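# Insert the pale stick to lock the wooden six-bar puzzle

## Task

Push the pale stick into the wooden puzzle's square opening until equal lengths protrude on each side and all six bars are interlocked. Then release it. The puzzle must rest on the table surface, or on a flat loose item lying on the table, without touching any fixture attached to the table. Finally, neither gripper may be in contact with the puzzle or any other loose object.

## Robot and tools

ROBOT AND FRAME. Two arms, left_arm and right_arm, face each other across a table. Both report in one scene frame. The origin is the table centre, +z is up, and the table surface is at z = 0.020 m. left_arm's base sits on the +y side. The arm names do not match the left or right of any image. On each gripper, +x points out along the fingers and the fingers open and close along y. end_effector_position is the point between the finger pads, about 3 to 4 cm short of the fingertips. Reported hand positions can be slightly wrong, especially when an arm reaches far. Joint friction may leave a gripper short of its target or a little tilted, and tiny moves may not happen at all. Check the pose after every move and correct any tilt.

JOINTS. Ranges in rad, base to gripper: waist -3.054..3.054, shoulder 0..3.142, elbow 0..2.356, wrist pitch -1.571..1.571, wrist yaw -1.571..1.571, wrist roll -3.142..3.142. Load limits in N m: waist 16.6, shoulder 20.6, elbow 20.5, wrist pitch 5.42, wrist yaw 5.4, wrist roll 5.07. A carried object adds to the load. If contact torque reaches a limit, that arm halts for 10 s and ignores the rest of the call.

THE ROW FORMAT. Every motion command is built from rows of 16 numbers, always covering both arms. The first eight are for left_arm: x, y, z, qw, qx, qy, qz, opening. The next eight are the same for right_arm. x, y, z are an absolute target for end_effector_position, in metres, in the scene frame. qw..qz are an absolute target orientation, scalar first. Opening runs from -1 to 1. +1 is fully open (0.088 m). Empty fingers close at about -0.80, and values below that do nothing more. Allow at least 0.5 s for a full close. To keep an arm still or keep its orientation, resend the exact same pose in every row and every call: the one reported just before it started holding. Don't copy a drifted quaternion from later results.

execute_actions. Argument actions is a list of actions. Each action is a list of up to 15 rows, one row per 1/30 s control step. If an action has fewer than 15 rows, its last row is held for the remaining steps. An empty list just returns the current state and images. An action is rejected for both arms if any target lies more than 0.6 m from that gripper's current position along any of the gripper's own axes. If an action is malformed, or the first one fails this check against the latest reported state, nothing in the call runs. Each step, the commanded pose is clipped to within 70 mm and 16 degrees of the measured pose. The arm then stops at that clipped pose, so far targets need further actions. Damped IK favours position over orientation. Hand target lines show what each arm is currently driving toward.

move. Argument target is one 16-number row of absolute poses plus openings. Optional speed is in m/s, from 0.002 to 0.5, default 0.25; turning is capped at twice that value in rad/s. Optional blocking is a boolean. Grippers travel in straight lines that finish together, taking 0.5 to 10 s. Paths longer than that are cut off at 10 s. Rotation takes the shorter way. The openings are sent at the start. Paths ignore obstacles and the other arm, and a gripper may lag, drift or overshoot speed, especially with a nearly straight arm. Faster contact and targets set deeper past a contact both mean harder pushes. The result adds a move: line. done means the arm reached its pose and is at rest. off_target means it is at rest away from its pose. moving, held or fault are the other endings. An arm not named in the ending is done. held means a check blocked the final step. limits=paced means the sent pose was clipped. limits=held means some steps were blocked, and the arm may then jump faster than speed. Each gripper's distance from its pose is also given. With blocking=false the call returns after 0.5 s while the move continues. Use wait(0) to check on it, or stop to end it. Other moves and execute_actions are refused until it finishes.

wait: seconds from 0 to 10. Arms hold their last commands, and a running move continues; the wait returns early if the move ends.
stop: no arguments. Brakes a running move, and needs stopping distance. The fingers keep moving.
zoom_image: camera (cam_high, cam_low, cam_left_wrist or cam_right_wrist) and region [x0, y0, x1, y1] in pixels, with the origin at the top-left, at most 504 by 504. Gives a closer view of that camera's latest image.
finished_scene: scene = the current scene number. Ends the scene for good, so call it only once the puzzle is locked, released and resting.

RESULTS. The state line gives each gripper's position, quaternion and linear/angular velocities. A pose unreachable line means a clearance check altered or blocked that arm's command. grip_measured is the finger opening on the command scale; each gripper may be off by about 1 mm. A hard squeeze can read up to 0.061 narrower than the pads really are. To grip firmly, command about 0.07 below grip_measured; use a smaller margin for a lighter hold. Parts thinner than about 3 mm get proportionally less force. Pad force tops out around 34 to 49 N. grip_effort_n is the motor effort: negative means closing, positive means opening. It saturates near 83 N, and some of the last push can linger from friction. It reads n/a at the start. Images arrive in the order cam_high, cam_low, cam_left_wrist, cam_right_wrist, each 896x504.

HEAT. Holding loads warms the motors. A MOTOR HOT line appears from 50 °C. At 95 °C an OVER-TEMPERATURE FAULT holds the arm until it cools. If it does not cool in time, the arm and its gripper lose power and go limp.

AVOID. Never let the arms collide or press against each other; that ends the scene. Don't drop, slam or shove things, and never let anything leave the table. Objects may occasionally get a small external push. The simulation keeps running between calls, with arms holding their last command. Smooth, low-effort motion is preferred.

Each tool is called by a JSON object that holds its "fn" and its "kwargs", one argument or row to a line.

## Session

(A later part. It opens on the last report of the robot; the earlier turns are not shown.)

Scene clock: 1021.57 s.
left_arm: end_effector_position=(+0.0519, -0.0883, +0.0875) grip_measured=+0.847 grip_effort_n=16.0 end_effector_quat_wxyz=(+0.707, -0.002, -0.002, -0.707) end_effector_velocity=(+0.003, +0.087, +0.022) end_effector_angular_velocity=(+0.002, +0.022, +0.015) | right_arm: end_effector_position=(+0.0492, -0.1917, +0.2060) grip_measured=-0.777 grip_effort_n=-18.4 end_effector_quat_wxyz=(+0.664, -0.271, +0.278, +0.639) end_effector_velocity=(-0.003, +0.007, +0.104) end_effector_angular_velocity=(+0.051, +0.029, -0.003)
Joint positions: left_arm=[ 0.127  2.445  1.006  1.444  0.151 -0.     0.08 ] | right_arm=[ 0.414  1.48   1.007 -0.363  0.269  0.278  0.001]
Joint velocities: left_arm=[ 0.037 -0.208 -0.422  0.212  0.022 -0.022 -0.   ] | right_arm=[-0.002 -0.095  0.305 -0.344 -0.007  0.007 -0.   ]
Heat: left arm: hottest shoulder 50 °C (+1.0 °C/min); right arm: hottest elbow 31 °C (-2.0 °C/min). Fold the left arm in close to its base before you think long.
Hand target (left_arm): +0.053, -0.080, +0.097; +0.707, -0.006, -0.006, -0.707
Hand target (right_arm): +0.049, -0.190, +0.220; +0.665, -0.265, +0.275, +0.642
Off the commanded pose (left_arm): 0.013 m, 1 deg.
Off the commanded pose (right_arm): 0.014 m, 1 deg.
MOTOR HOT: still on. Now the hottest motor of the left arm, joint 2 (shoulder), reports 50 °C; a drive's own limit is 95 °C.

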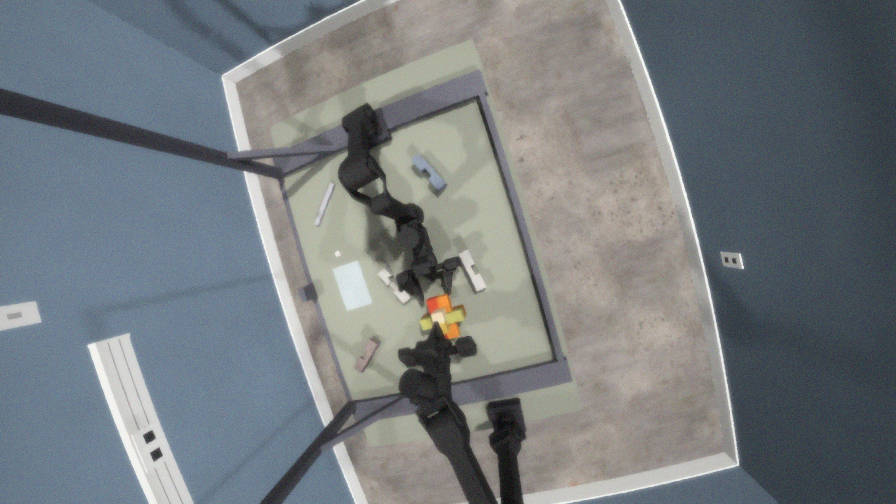

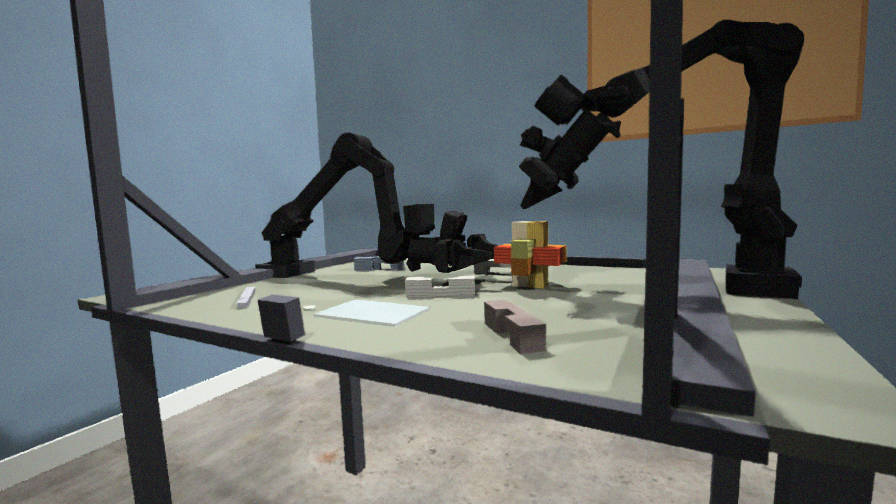

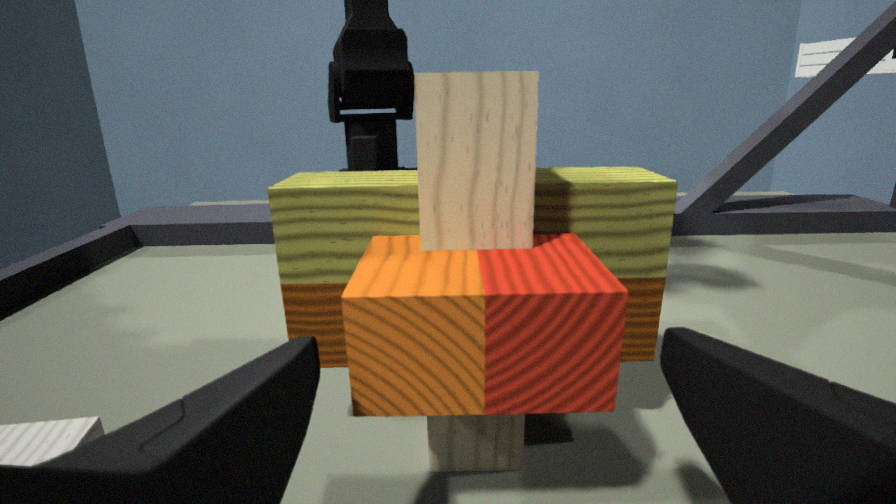

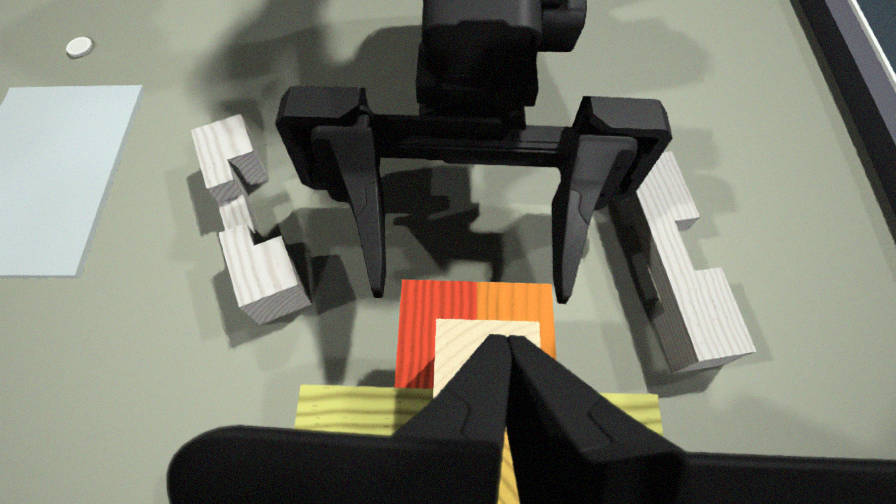

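{"fn": "move", "kwargs": {
  "target": [0.045, -0.03, 0.16, 0.7071, -0.0062, -0.0062, -0.7071, 0.85, 0.06, -0.23, 0.26, 0.6646, -0.2658, 0.2753, 0.6418, -0.78],
  "speed": 0.15
}}

{"fn": "zoom_image", "kwargs": {
  "camera": "cam_low",
  "region": [470, 190, 590, 300]
}}

Scene clock: 1025.87 s.
left_arm: end_effector_position=(+0.0447, -0.0328, +0.1560) grip_measured=+0.847 grip_effort_n=15.6 end_effector_quat_wxyz=(+0.708, -0.004, -0.005, -0.707) end_effector_velocity=(-0.000, +0.002, -0.001) end_effector_angular_velocity=(+0.007, -0.006, +0.005) | right_arm: end_effector_position=(+0.0604, -0.2303, +0.2552) grip_measured=-0.777 grip_effort_n=-18.4 end_effector_quat_wxyz=(+0.662, -0.270, +0.278, +0.641) end_effector_velocity=(+0.002, -0.006, -0.006) end_effector_angular_velocity=(-0.037, -0.023, +0.018)
Joint positions: left_arm=[ 0.13   2.087  0.718  1.38   0.153 -0.     0.08 ] | right_arm=[ 0.422  1.297  1.055 -0.594  0.269  0.283  0.001]
Joint velocities: left_arm=[-0.002 -0.007 -0.007 -0.007 -0.007  0.007 -0.   ] | right_arm=[-0.002 -0.002 -0.002 -0.037 -0.007 -0.022 -0.   ]
Heat: left arm: hottest shoulder 50 °C (+1.0 °C/min); right arm: hottest elbow 32 °C (+0.0 °C/min). Fold the left arm in close to its base before you think long.
Hand target (left_arm): +0.045, -0.031, +0.160; +0.707, -0.006, -0.006, -0.707
Hand target (right_arm): +0.060, -0.230, +0.260; +0.665, -0.266, +0.275, +0.642
Off the commanded pose (left_arm): 0.005 m, 0 deg.
Off the commanded pose (right_arm): 0.005 m, 1 deg.
MOTOR HOT: still on. Now the hottest motor of the left arm, joint 2 (shoulder), reports 50 °C; a drive's own limit is 95 °C.
move: done

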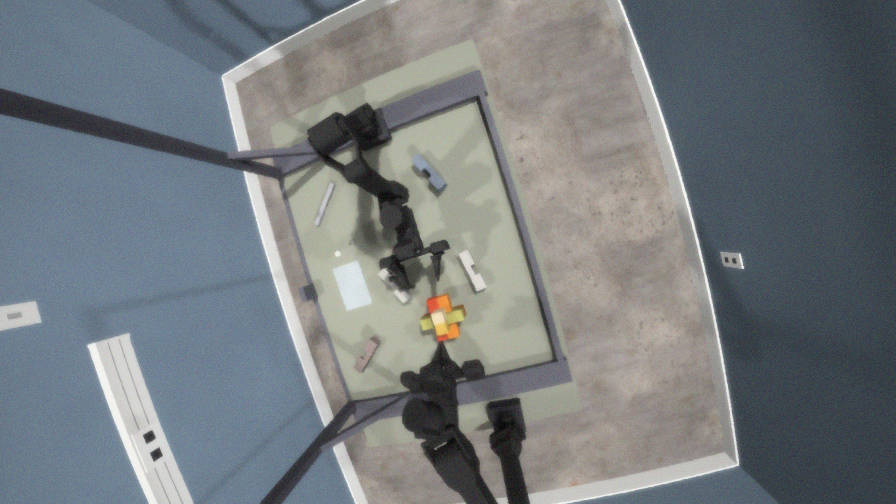

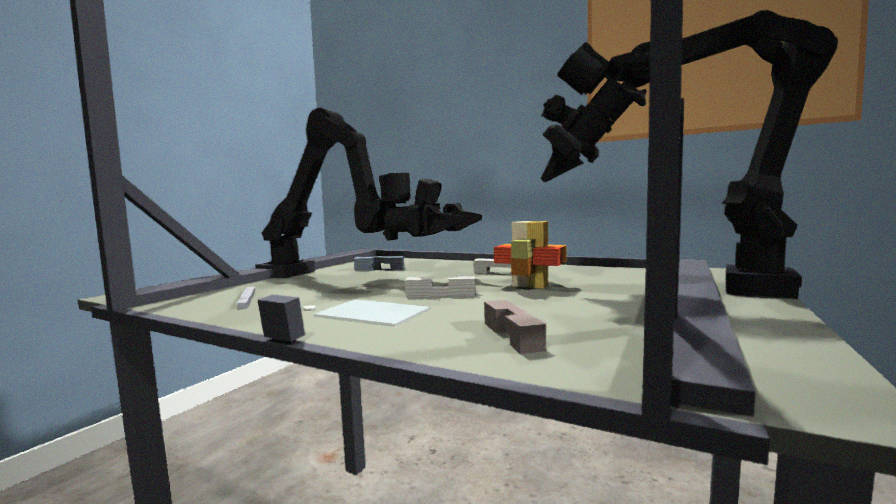

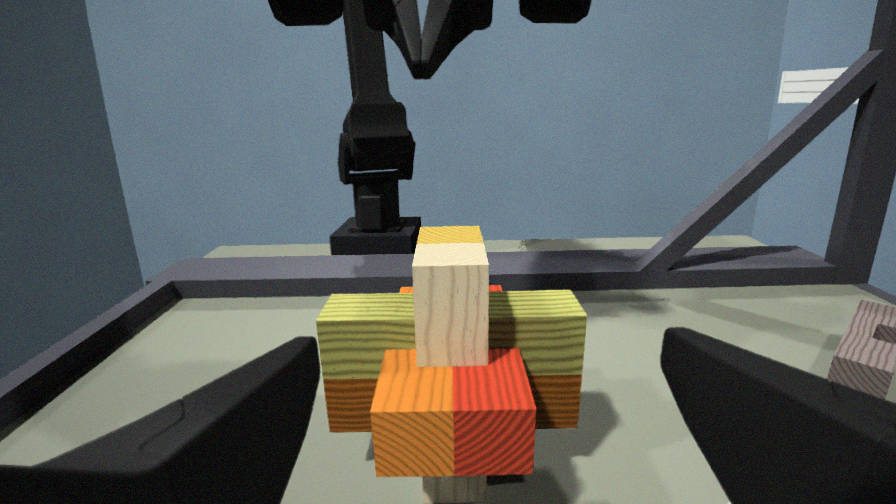

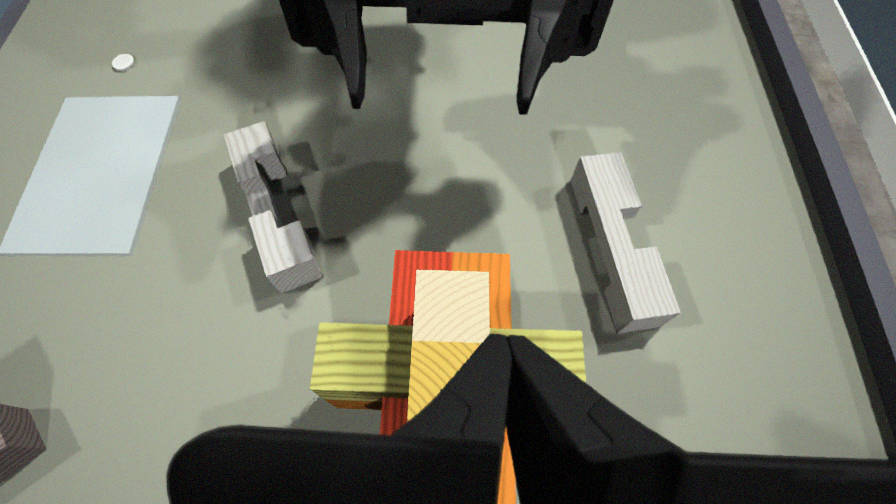

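Region (470, 190, 590, 300) of cam_low's 896x504 image, scaled by 4.200, with more detail than that image has; it fills the top 462 rows of this view, and the rest is white.

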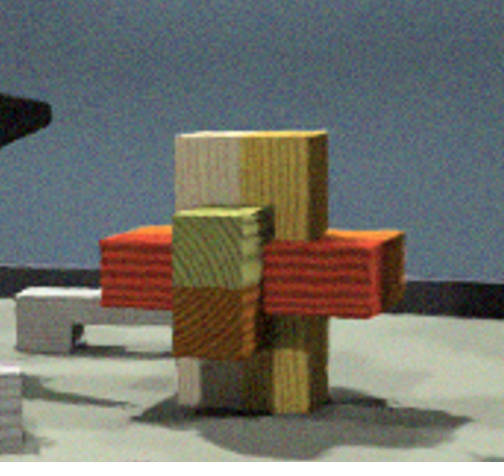

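{"fn": "finished_scene", "kwargs": {
  "scene": 1
}}

The scene is finished: the task was done.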